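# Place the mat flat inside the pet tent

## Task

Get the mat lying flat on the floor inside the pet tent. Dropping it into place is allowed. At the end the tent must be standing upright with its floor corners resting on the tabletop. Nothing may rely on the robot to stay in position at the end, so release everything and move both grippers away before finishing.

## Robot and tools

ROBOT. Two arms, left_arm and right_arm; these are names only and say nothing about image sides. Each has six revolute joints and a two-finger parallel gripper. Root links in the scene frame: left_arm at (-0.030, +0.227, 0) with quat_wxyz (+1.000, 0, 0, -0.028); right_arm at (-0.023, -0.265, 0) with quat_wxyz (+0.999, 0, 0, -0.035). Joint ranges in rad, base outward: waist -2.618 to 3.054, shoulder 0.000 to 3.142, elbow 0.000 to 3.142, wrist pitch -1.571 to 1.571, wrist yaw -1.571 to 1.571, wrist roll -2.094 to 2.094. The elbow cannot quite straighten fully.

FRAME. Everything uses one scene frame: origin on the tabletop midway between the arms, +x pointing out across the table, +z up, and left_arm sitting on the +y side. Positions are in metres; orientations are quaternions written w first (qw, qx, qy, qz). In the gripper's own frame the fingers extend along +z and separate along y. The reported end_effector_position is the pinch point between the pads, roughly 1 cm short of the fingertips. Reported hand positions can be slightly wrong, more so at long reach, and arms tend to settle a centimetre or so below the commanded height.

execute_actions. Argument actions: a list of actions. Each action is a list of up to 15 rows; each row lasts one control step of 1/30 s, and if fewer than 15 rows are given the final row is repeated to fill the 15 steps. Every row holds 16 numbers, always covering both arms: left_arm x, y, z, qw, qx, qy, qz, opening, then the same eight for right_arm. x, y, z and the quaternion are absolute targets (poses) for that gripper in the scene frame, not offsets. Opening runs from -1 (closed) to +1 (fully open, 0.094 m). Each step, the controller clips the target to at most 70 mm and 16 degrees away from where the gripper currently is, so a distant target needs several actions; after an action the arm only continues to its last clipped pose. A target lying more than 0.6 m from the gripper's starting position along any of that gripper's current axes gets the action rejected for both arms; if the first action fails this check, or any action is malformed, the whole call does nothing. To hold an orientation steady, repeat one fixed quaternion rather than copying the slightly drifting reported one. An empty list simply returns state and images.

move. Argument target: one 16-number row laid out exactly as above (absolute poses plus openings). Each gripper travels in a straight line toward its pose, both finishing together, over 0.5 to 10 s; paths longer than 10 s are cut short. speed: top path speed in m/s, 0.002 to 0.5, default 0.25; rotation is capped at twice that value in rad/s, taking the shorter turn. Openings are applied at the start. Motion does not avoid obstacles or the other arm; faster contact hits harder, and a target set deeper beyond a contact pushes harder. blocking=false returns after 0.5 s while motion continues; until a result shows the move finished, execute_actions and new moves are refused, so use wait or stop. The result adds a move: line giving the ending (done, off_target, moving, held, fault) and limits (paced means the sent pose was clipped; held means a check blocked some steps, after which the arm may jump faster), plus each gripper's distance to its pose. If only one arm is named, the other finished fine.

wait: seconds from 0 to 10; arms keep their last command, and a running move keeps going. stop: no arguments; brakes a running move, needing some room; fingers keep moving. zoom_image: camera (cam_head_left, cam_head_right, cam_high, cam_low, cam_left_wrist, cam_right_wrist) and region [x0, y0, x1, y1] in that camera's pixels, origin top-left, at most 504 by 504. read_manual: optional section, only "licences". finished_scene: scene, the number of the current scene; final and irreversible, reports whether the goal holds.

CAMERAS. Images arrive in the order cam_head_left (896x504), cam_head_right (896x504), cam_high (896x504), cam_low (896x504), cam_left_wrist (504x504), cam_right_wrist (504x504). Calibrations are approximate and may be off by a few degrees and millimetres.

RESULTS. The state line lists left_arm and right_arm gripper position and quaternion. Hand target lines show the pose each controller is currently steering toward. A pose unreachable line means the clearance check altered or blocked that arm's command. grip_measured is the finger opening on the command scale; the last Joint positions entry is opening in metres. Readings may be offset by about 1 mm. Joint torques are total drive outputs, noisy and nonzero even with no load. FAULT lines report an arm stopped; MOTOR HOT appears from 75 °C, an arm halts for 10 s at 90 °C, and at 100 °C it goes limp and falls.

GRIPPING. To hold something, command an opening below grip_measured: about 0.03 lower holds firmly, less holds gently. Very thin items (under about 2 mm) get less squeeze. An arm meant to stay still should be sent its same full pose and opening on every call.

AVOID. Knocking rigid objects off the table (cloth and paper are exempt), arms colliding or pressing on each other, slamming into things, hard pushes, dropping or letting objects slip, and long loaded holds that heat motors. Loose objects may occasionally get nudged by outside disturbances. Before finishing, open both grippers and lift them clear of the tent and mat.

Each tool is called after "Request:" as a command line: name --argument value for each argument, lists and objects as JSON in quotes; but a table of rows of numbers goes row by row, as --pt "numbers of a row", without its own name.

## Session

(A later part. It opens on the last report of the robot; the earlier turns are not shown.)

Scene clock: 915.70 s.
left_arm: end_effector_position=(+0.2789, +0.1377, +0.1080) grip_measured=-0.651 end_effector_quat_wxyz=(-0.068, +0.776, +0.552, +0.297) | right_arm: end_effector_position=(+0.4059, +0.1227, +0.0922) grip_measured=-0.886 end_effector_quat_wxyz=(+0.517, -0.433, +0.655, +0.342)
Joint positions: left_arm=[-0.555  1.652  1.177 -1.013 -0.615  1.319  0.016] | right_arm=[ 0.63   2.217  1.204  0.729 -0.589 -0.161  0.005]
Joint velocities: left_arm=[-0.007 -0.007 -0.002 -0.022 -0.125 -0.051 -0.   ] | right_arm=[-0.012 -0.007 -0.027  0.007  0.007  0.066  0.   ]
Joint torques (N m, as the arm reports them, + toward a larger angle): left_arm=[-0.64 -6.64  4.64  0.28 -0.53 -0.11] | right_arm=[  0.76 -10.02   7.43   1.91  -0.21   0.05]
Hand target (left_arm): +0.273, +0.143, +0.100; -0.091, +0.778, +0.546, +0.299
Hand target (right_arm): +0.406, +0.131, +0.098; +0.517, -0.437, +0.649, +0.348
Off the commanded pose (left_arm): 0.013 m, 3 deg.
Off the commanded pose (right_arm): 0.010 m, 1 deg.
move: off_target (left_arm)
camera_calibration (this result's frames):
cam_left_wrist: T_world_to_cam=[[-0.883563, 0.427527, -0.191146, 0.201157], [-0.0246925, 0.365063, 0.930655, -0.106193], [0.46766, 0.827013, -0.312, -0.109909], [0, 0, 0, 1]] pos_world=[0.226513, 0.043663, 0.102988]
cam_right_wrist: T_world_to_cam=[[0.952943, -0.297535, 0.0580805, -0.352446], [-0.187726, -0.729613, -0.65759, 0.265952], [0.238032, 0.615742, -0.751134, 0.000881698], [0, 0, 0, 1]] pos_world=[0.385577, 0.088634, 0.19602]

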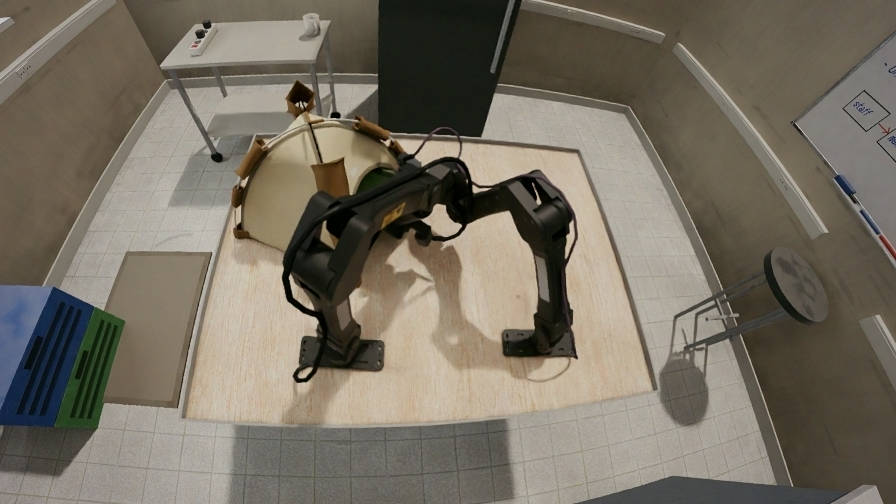

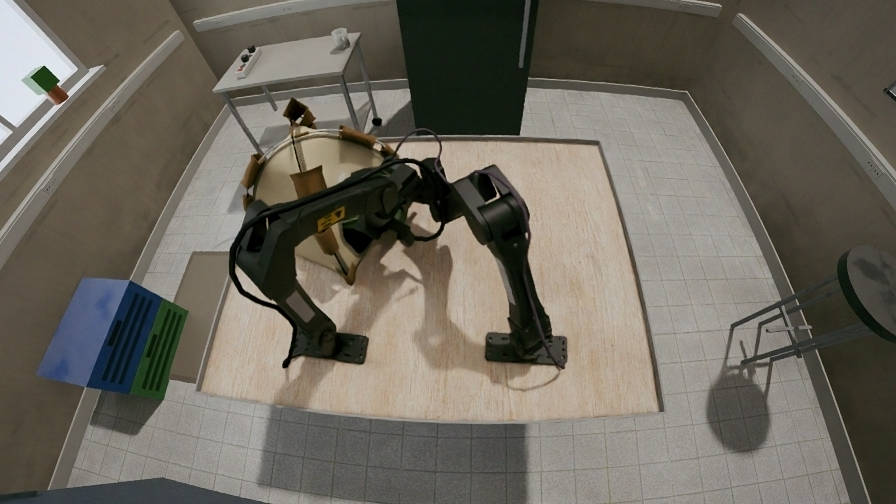

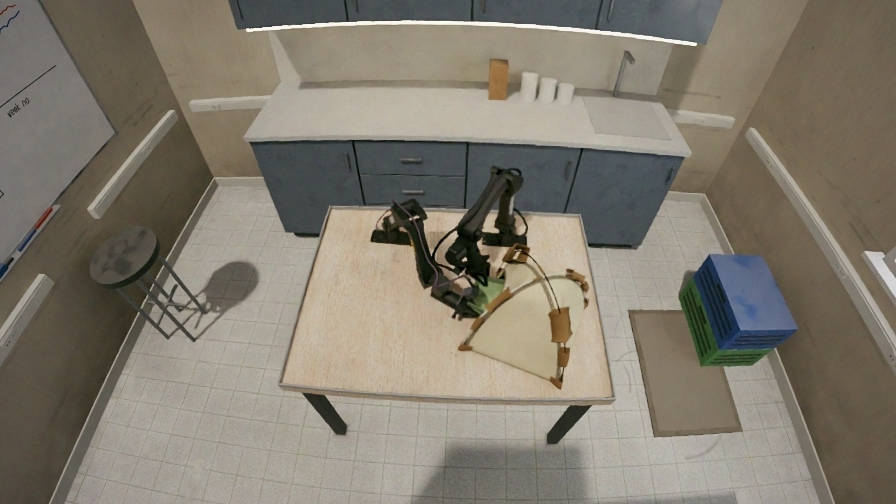

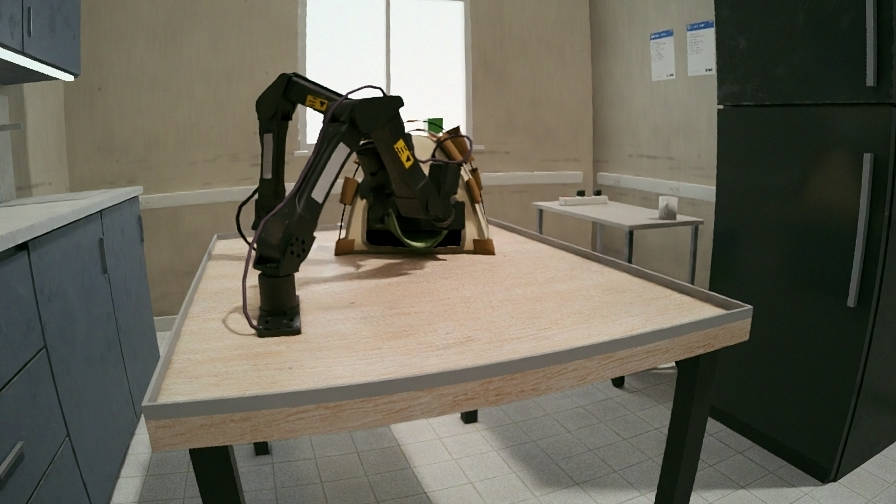

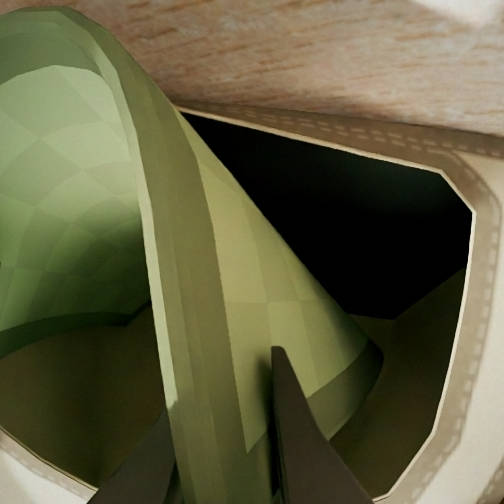

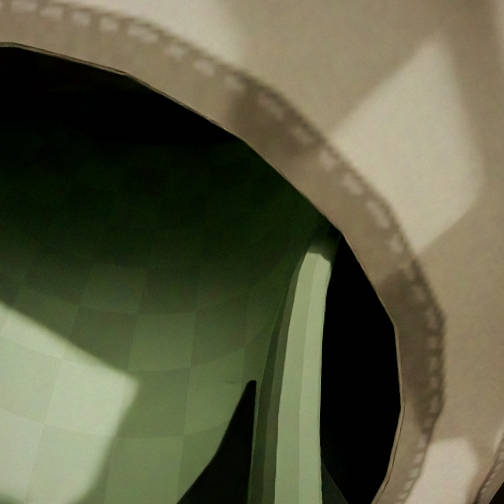

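Request:
execute_actions --actions '[[[0.274,0.141,0.102,-0.1088,0.7533,0.5796,0.2912,-0.75,0.406,0.131,0.098,0.5161,-0.4376,0.6488,0.3481,-0.92],[0.274,0.141,0.102,-0.1088,0.7533,0.5796,0.2912,-0.75,0.406,0.131,0.098,0.5161,-0.4376,0.6488,0.3481,-0.92],[0.274,0.141,0.102,-0.1088,0.7533,0.5796,0.2912,-0.8,0.406,0.131,0.098,0.5161,-0.4376,0.6488,0.3481,-0.92],[0.274,0.141,0.102,-0.1088,0.7533,0.5796,0.2912,-0.8,0.406,0.131,0.098,0.5161,-0.4376,0.6488,0.3481,-0.92],[0.274,0.141,0.102,-0.1088,0.7533,0.5796,0.2912,-0.85,0.406,0.131,0.098,0.5161,-0.4376,0.6488,0.3481,-0.92],[0.274,0.141,0.102,-0.1088,0.7533,0.5796,0.2912,-0.85,0.406,0.131,0.098,0.5161,-0.4376,0.6488,0.3481,-0.92],[0.274,0.141,0.102,-0.1088,0.7533,0.5796,0.2912,-0.92,0.406,0.131,0.098,0.5161,-0.4376,0.6488,0.3481,-0.92]]]'

Scene clock: 929.57 s.
left_arm: end_effector_position=(+0.2707, +0.1438, +0.0976) grip_measured=-0.888 end_effector_quat_wxyz=(-0.105, +0.756, +0.580, +0.285) | right_arm: end_effector_position=(+0.4059, +0.1227, +0.0922) grip_measured=-0.886 end_effector_quat_wxyz=(+0.517, -0.433, +0.655, +0.342)
Joint positions: left_arm=[-0.555  1.717  1.209 -1.098 -0.617  1.21   0.005] | right_arm=[ 0.63   2.217  1.204  0.729 -0.589 -0.161  0.005]
Joint velocities: left_arm=[ 0.002 -0.007 -0.007 -0.051 -0.022 -0.007 -0.   ] | right_arm=[-0.002  0.002 -0.007 -0.066 -0.022 -0.037  0.001]
Joint torques (N m, as the arm reports them, + toward a larger angle): left_arm=[-0.76 -7.32  8.74 -0.03 -0.49 -0.05] | right_arm=[ 0.73 -9.99  7.42  1.9  -0.21  0.05]
Hand target (left_arm): +0.274, +0.141, +0.102; -0.108, +0.754, +0.578, +0.291
Hand target (right_arm): +0.406, +0.131, +0.098; +0.516, -0.437, +0.649, +0.348
Off the commanded pose (left_arm): 0.006 m, 1 deg.
Off the commanded pose (right_arm): 0.010 m, 1 deg.
camera_calibration (this result's frames):
cam_left_wrist: T_world_to_cam=[[-0.925606, 0.352292, -0.138363, 0.206383], [-0.0137053, 0.334131, 0.942427, -0.0986451], [0.378241, 0.874212, -0.304445, -0.0976603], [0, 0, 0, 1]] pos_world=[0.226617, 0.0456291, 0.0917894]
cam_right_wrist: T_world_to_cam=[[0.952943, -0.297535, 0.0580805, -0.352446], [-0.187726, -0.729613, -0.65759, 0.265952], [0.238032, 0.615742, -0.751134, 0.000881698], [0, 0, 0, 1]] pos_world=[0.385577, 0.088634, 0.19602]

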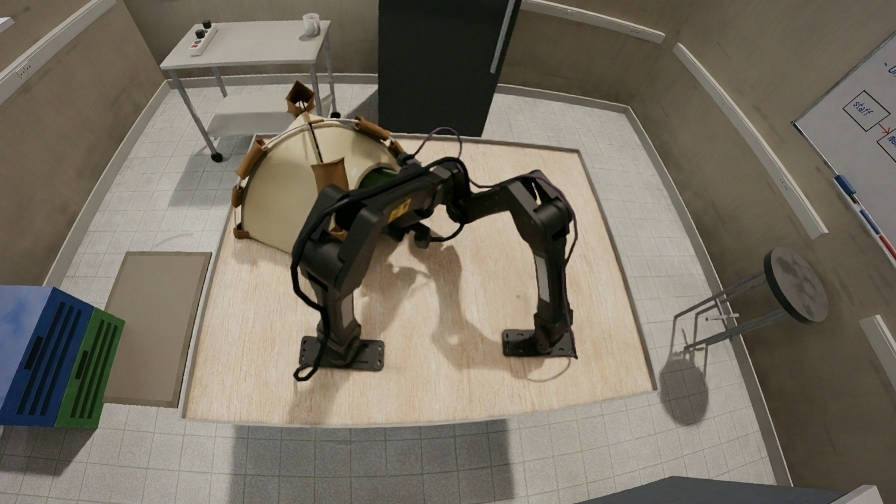

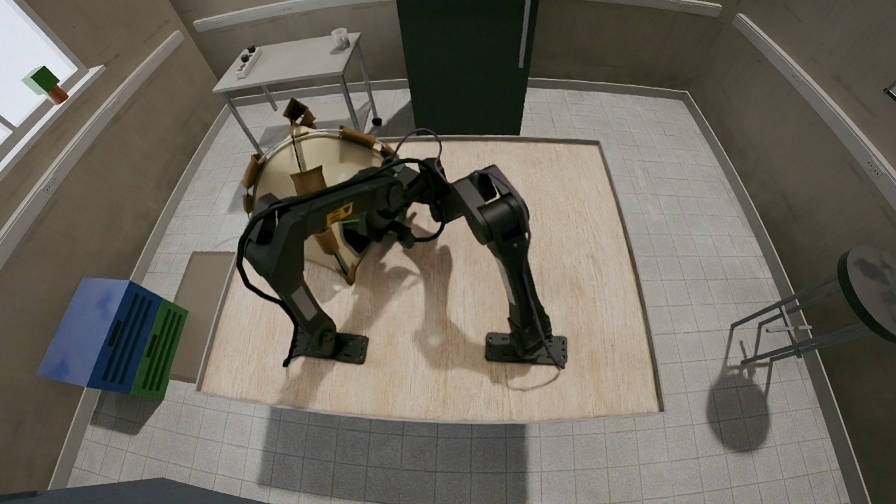

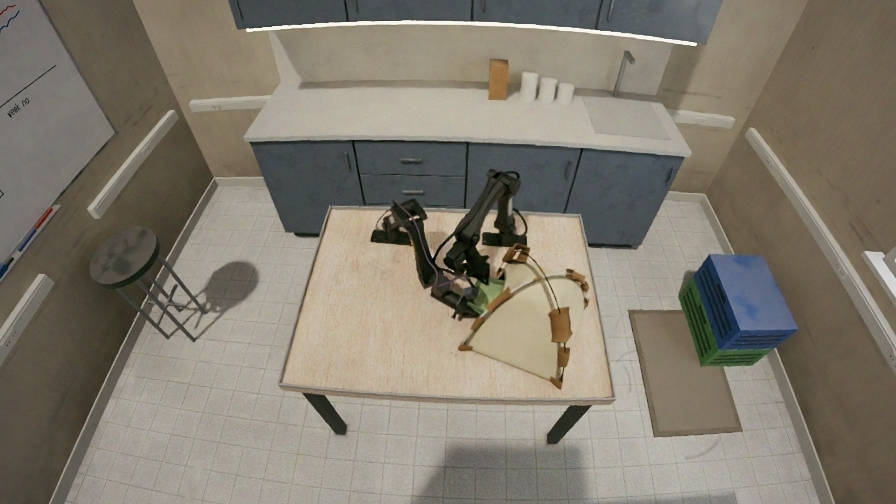

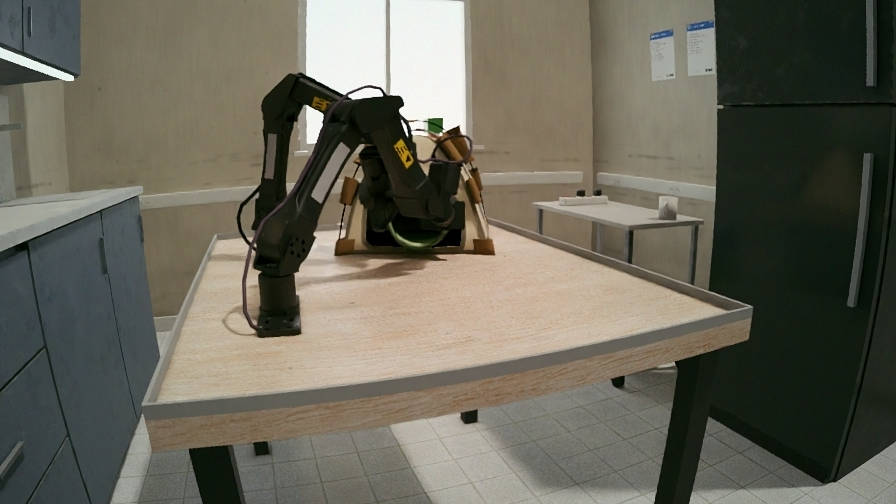

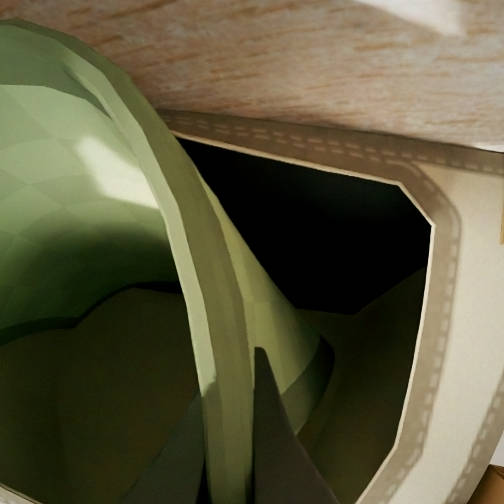

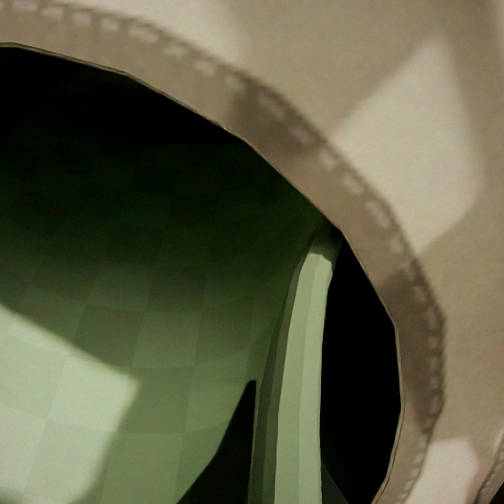

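Request:
move --target '[0.290, 0.188, 0.104, -0.1088, 0.7533, 0.5796, 0.2912, -0.92, 0.416, 0.152, 0.100, 0.5161, -0.4376, 0.6488, 0.3481, -0.92]' --speed 0.04

Scene clock: 935.67 s.
left_arm: end_effector_position=(+0.2901, +0.1812, +0.1012) grip_measured=-0.888 end_effector_quat_wxyz=(-0.111, +0.757, +0.579, +0.283) | right_arm: end_effector_position=(+0.4166, +0.1441, +0.0972) grip_measured=-0.886 end_effector_quat_wxyz=(+0.522, -0.434, +0.650, +0.342)
Joint positions: left_arm=[-0.414  1.689  1.192 -1.022 -0.615  1.382  0.005] | right_arm=[ 0.657  2.268  1.31   0.693 -0.566 -0.153  0.005]
Joint velocities: left_arm=[ 0.017 -0.012  0.002  0.066  0.022  0.022  0.001] | right_arm=[ 0.032  0.007  0.002  0.007  0.051 -0.007  0.   ]
Joint torques (N m, as the arm reports them, + toward a larger angle): left_arm=[  1.05 -10.25   4.06   0.51  -0.47   0.1 ] | right_arm=[  0.72 -10.5    7.6    1.85  -0.18   0.06]
Hand target (left_arm): +0.289, +0.188, +0.104; -0.111, +0.753, +0.580, +0.290
Hand target (right_arm): +0.415, +0.152, +0.100; +0.516, -0.437, +0.649, +0.348
Off the commanded pose (left_arm): 0.007 m, 1 deg.
Off the commanded pose (right_arm): 0.008 m, 1 deg.
move: done
camera_calibration (this result's frames):
cam_left_wrist: T_world_to_cam=[[-0.927488, 0.3518, -0.1265, 0.211106], [-0.00421422, 0.328509, 0.944491, -0.116198], [0.373829, 0.876538, -0.303206, -0.135919], [0, 0, 0, 1]] pos_world=[0.246119, 0.0830432, 0.0952413]
cam_right_wrist: T_world_to_cam=[[0.953068, -0.295213, 0.0671652, -0.357923], [-0.177713, -0.7251, -0.665318, 0.282773], [0.245112, 0.622157, -0.743533, -0.015703], [0, 0, 0, 1]] pos_world=[0.395226, 0.109145, 0.200498]

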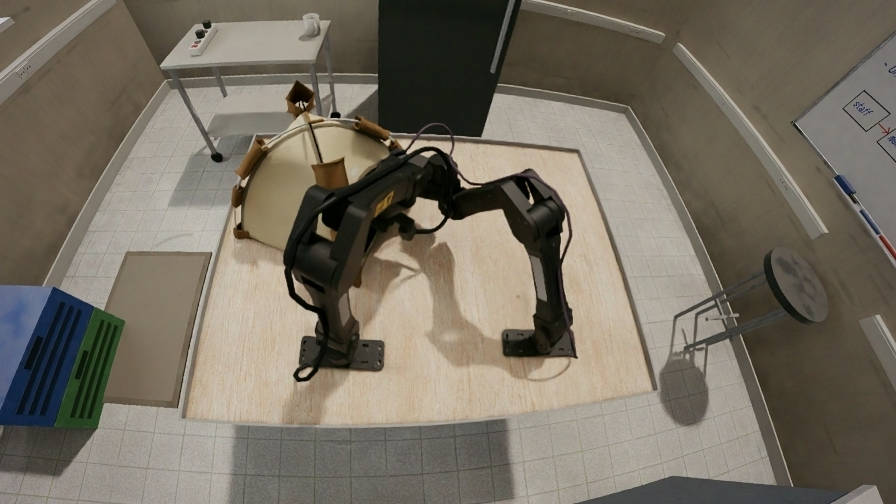

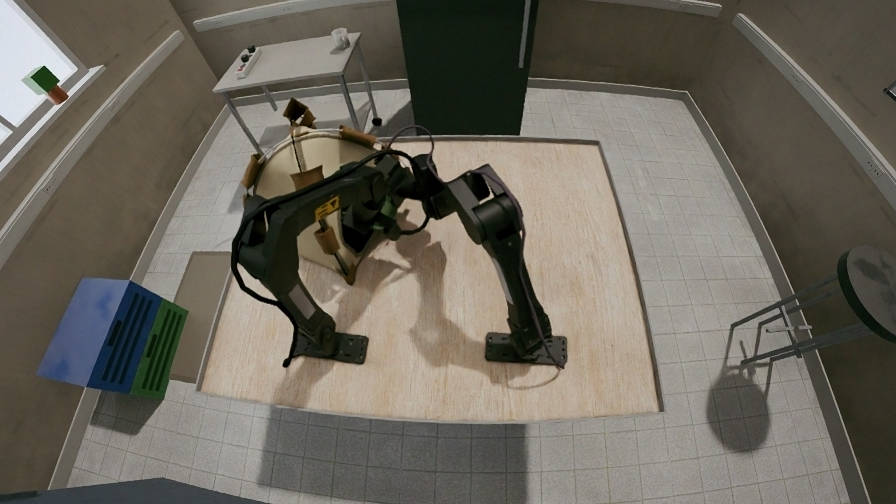

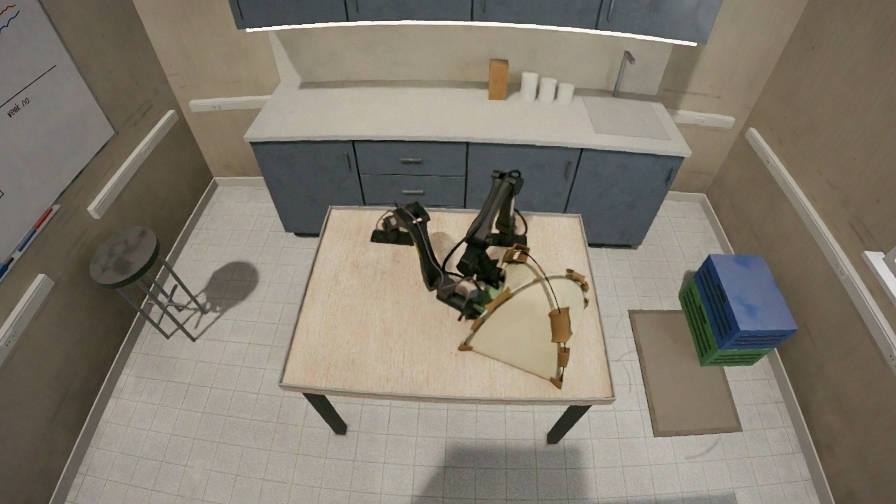

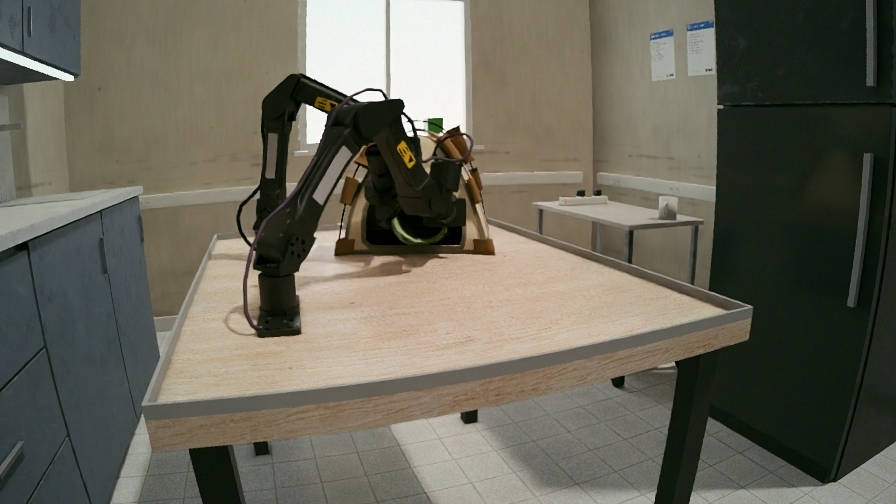

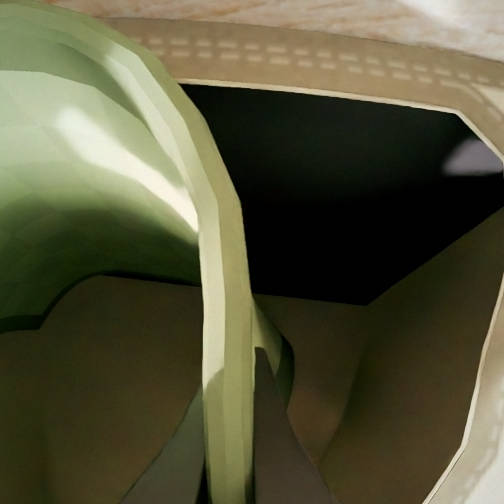

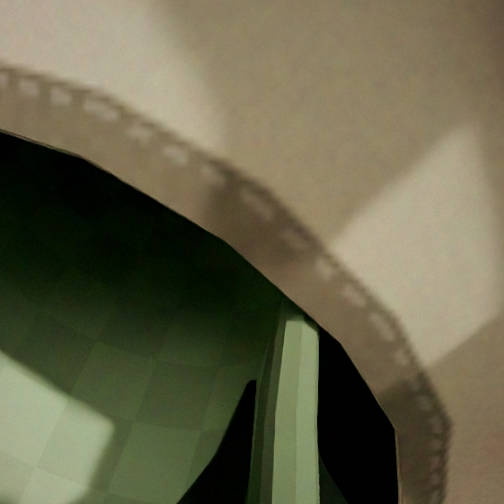

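Request:
move --target '[0.299, 0.211, 0.098, -0.1088, 0.7533, 0.5796, 0.2912, -0.92, 0.425, 0.175, 0.096, 0.5161, -0.4376, 0.6488, 0.3481, -0.92]' --speed 0.04

Scene clock: 940.23 s.
left_arm: end_effector_position=(+0.2997, +0.2040, +0.0955) grip_measured=-0.888 end_effector_quat_wxyz=(-0.109, +0.758, +0.578, +0.282) | right_arm: end_effector_position=(+0.4265, +0.1669, +0.0935) grip_measured=-0.886 end_effector_quat_wxyz=(+0.523, -0.434, +0.649, +0.342)
Joint positions: left_arm=[-0.329  1.674  1.152 -0.934 -0.604  1.488  0.005] | right_arm=[ 0.686  2.34   1.424  0.659 -0.538 -0.145  0.005]
Joint velocities: left_arm=[-0.007 -0.007 -0.002  0.051  0.081  0.051  0.001] | right_arm=[-0.012 -0.002  0.002 -0.007 -0.022  0.022 -0.   ]
Joint torques (N m, as the arm reports them, + toward a larger angle): left_arm=[  1.05 -10.1    4.19   0.65  -0.47   0.09] | right_arm=[  0.93 -11.17   7.84   1.81  -0.15   0.07]
Hand target (left_arm): +0.298, +0.211, +0.098; -0.110, +0.753, +0.580, +0.290
Hand target (right_arm): +0.424, +0.175, +0.096; +0.517, -0.437, +0.648, +0.348
Off the commanded pose (left_arm): 0.007 m, 1 deg.
Off the commanded pose (right_arm): 0.009 m, 1 deg.
move: done
camera_calibration (this result's frames):
cam_left_wrist: T_world_to_cam=[[-0.926378, 0.354233, -0.12784, 0.21055], [-0.00320645, 0.332032, 0.943263, -0.1192], [0.376582, 0.874227, -0.306451, -0.161223], [0, 0, 0, 1]] pos_world=[0.255381, 0.10594, 0.0899467]
cam_right_wrist: T_world_to_cam=[[0.952835, -0.295345, 0.0698371, -0.360465], [-0.175595, -0.724189, -0.666871, 0.29772], [0.247532, 0.623155, -0.741893, -0.0364035], [0, 0, 0, 1]] pos_world=[0.404752, 0.131829, 0.196707]

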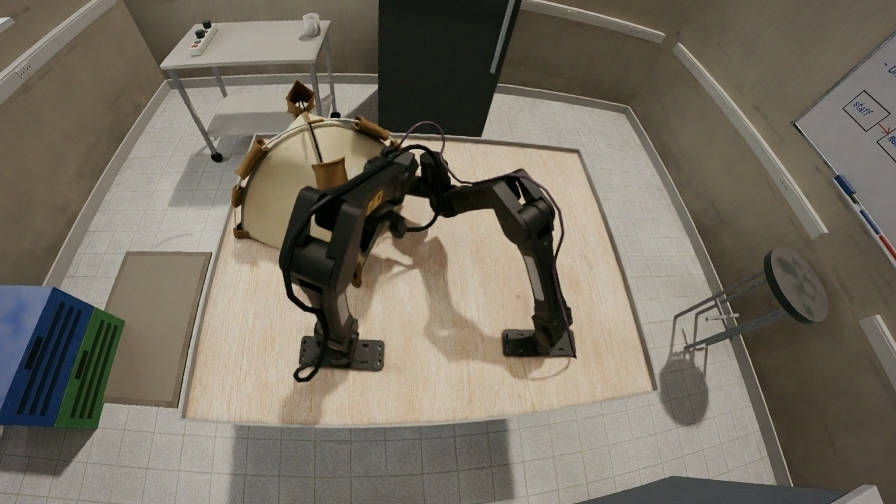

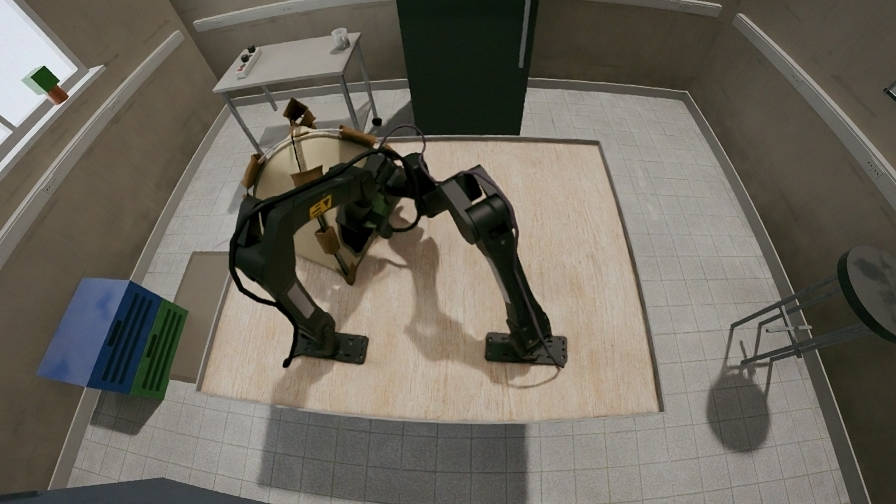

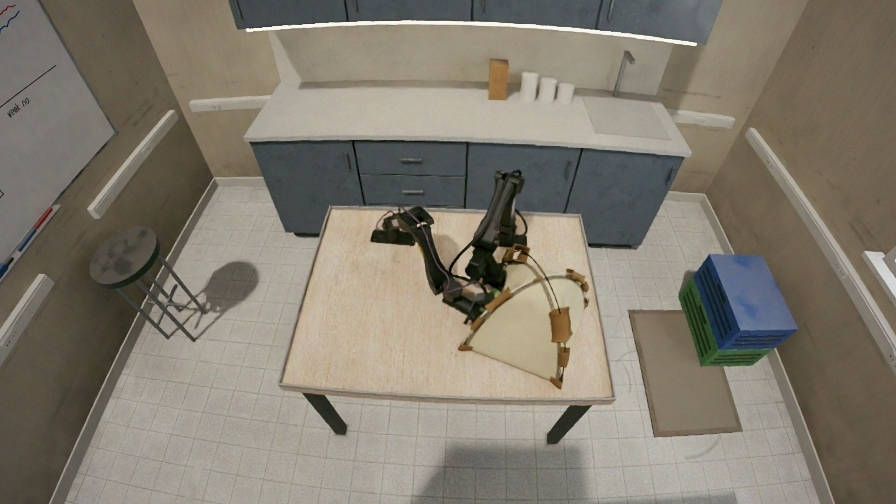

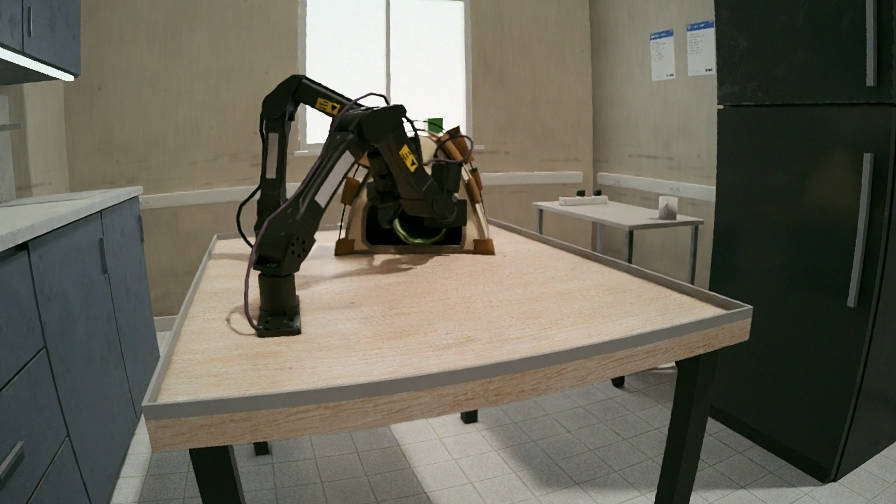

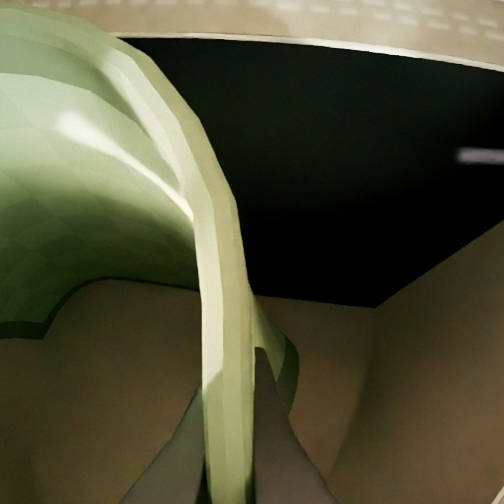

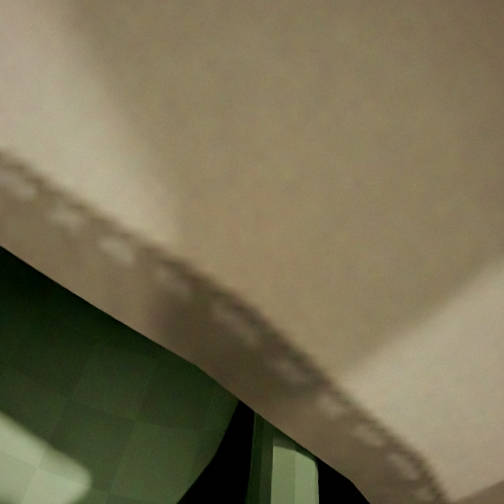

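Request:
move --target '[0.307, 0.231, 0.092, -0.1088, 0.7533, 0.5796, 0.2912, -0.92, 0.433, 0.195, 0.092, 0.5161, -0.4376, 0.6488, 0.3481, -0.92]' --speed 0.035

Scene clock: 945.37 s.
left_arm: end_effector_position=(+0.3075, +0.2239, +0.0887) grip_measured=-0.888 end_effector_quat_wxyz=(-0.110, +0.758, +0.578, +0.281) | right_arm: end_effector_position=(+0.4358, +0.1859, +0.0894) grip_measured=-0.886 end_effector_quat_wxyz=(+0.524, -0.433, +0.649, +0.342)
Joint positions: left_arm=[-0.257  1.674  1.122 -0.859 -0.594  1.575  0.005] | right_arm=[ 0.707  2.406  1.53   0.623 -0.515 -0.138  0.005]
Joint velocities: left_arm=[-0.007 -0.002  0.007  0.037  0.007  0.066 -0.   ] | right_arm=[ 0.007  0.007  0.017 -0.051 -0.007 -0.037  0.   ]
Joint torques (N m, as the arm reports them, + toward a larger angle): left_arm=[  1.14 -10.33   4.31   0.76  -0.47   0.08] | right_arm=[  1.19 -11.64   7.92   1.82  -0.14   0.07]
Hand target (left_arm): +0.306, +0.231, +0.092; -0.110, +0.753, +0.580, +0.291
Hand target (right_arm): +0.432, +0.195, +0.092; +0.517, -0.437, +0.649, +0.348
Off the commanded pose (left_arm): 0.008 m, 1 deg.
Off the commanded pose (right_arm): 0.010 m, 1 deg.
move: done
camera_calibration (this result's frames):
cam_left_wrist: T_world_to_cam=[[-0.926531, 0.355064, -0.124377, 0.209418], [0.000392755, 0.331511, 0.943451, -0.120378], [0.376217, 0.874088, -0.307295, -0.183409], [0, 0, 0, 1]] pos_world=[0.263081, 0.125866, 0.0832566]
cam_right_wrist: T_world_to_cam=[[0.952228, -0.297201, 0.0702369, -0.362855], [-0.1766, -0.72353, -0.667321, 0.310704], [0.249147, 0.623038, -0.741451, -0.0542988], [0, 0, 0, 1]] pos_world=[0.41392, 0.150793, 0.192565]

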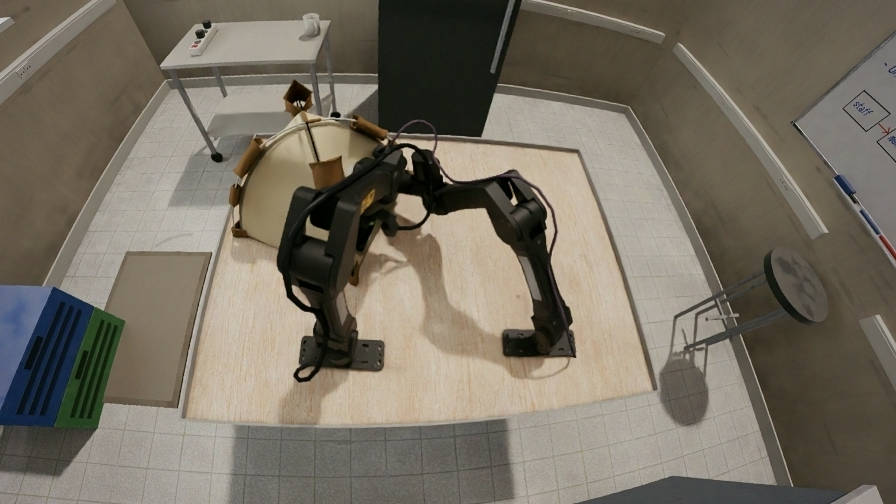

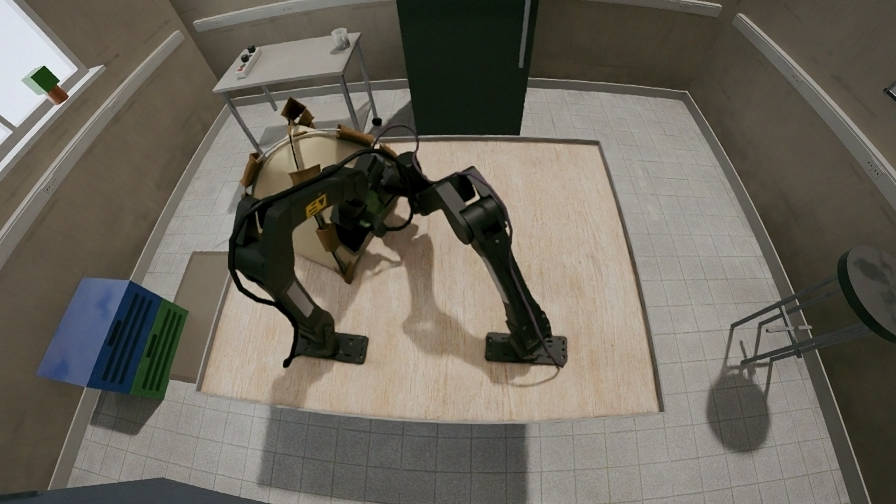

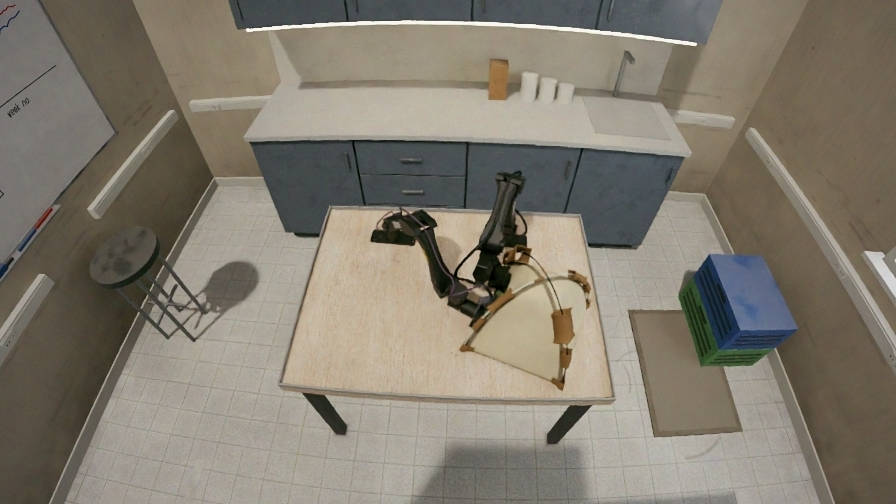

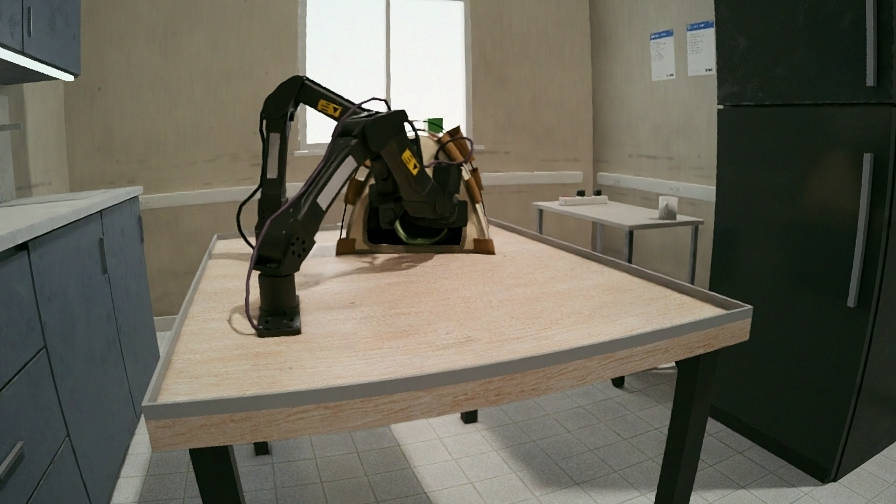

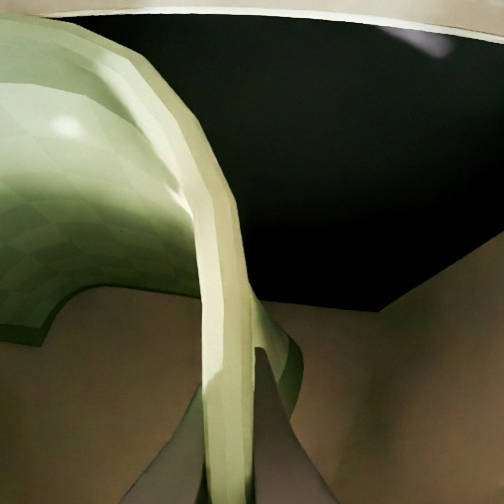

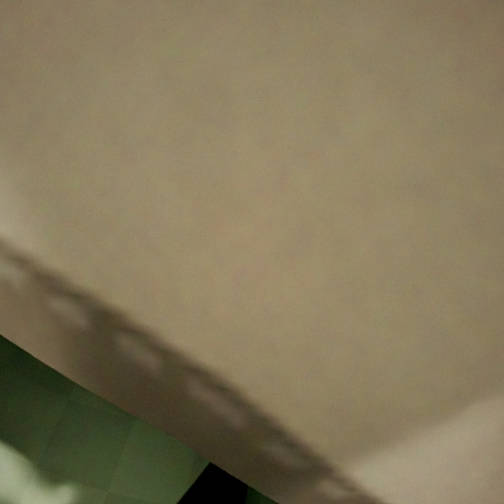

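Request:
move --target '[0.302, 0.228, 0.078, -0.1088, 0.7533, 0.5796, 0.2912, -0.92, 0.436, 0.189, 0.081, 0.5161, -0.4376, 0.6488, 0.3481, -0.92]' --speed 0.03

Scene clock: 959.77 s.
left_arm: end_effector_position=(+0.3013, +0.2254, +0.0756) grip_measured=-0.888 end_effector_quat_wxyz=(-0.113, +0.760, +0.576, +0.277) | right_arm: end_effector_position=(+0.4359, +0.1856, +0.0790) grip_measured=-0.886 end_effector_quat_wxyz=(+0.519, -0.433, +0.653, +0.341)
Joint positions: left_arm=[-0.257  1.674  1.07  -0.815 -0.591  1.577  0.005] | right_arm=[ 0.707  2.425  1.53   0.629 -0.514 -0.138  0.005]
Joint velocities: left_arm=[-0.002 -0.012 -0.002 -0.022  0.081 -0.051 -0.   ] | right_arm=[ 0.017 -0.002 -0.002  0.007  0.007  0.051 -0.   ]
Joint torques (N m, as the arm reports them, + toward a larger angle): left_arm=[-0.03 -9.74  4.23  0.75 -0.51 -0.05] | right_arm=[ -0.08 -11.47   7.14   1.98  -0.31   0.03]
Hand target (left_arm): +0.302, +0.228, +0.078; -0.109, +0.753, +0.580, +0.291
Hand target (right_arm): +0.436, +0.189, +0.081; +0.516, -0.437, +0.649, +0.348
Off the commanded pose (left_arm): 0.004 m, 2 deg.
Off the commanded pose (right_arm): 0.004 m, 1 deg.
move: done
camera_calibration (this result's frames):
cam_left_wrist: T_world_to_cam=[[-0.927069, 0.357013, -0.114392, 0.200505], [0.0110463, 0.331014, 0.943561, -0.111594], [0.374729, 0.873483, -0.310816, -0.185606], [0, 0, 0, 1]] pos_world=[0.256667, 0.12748, 0.0705422]
cam_right_wrist: T_world_to_cam=[[0.952335, -0.298431, 0.0632264, -0.361556], [-0.184459, -0.728428, -0.659823, 0.307298], [0.242968, 0.61671, -0.748756, -0.0573889], [0, 0, 0, 1]] pos_world=[0.41495, 0.151337, 0.182652]

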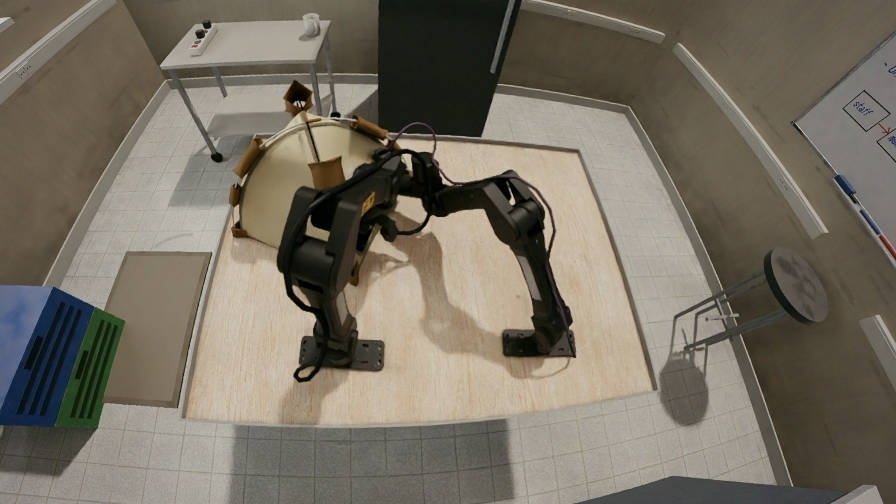

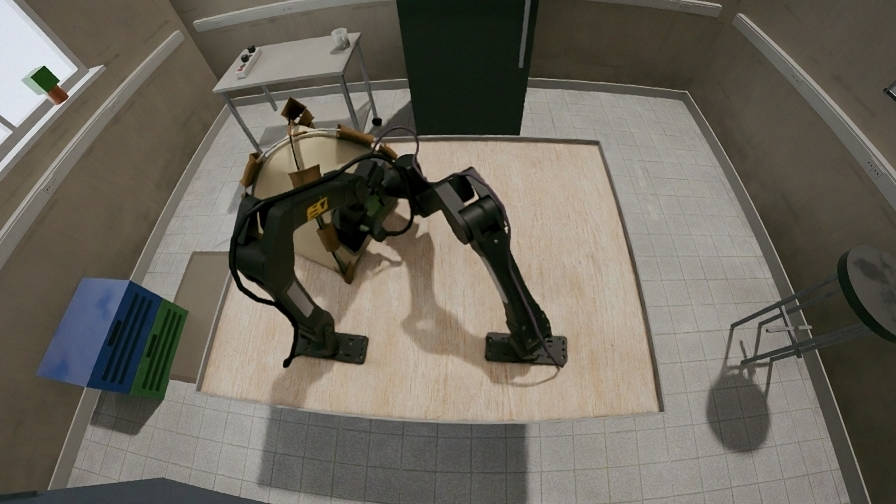

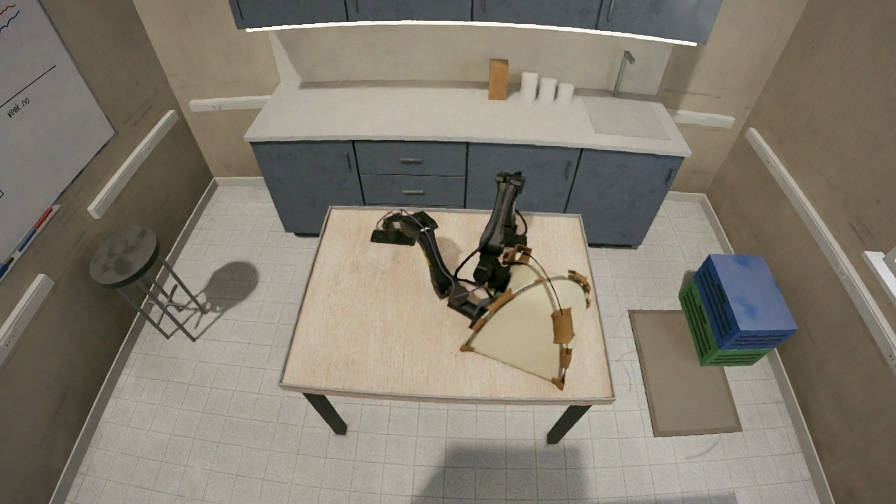

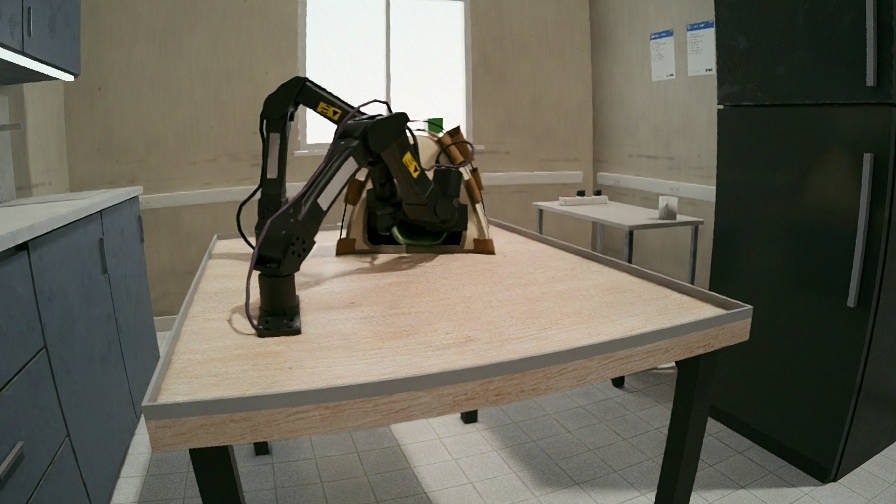

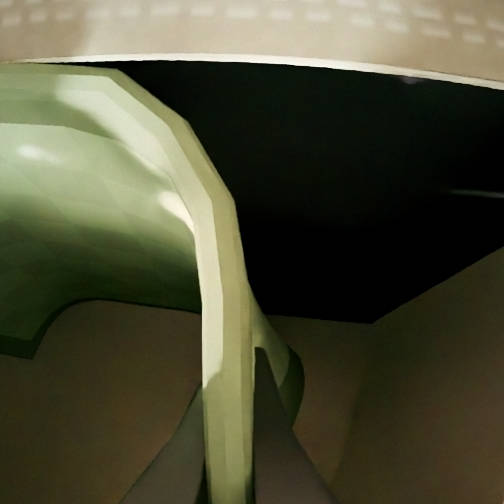

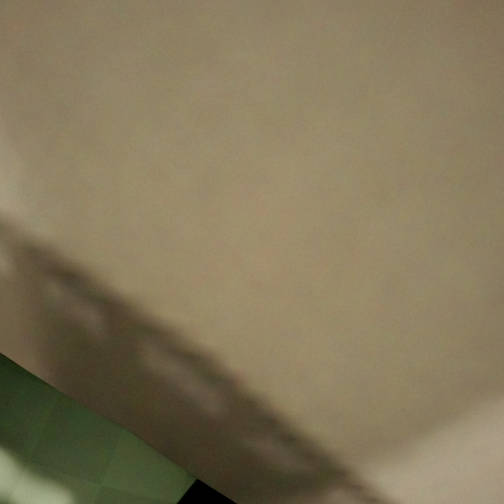

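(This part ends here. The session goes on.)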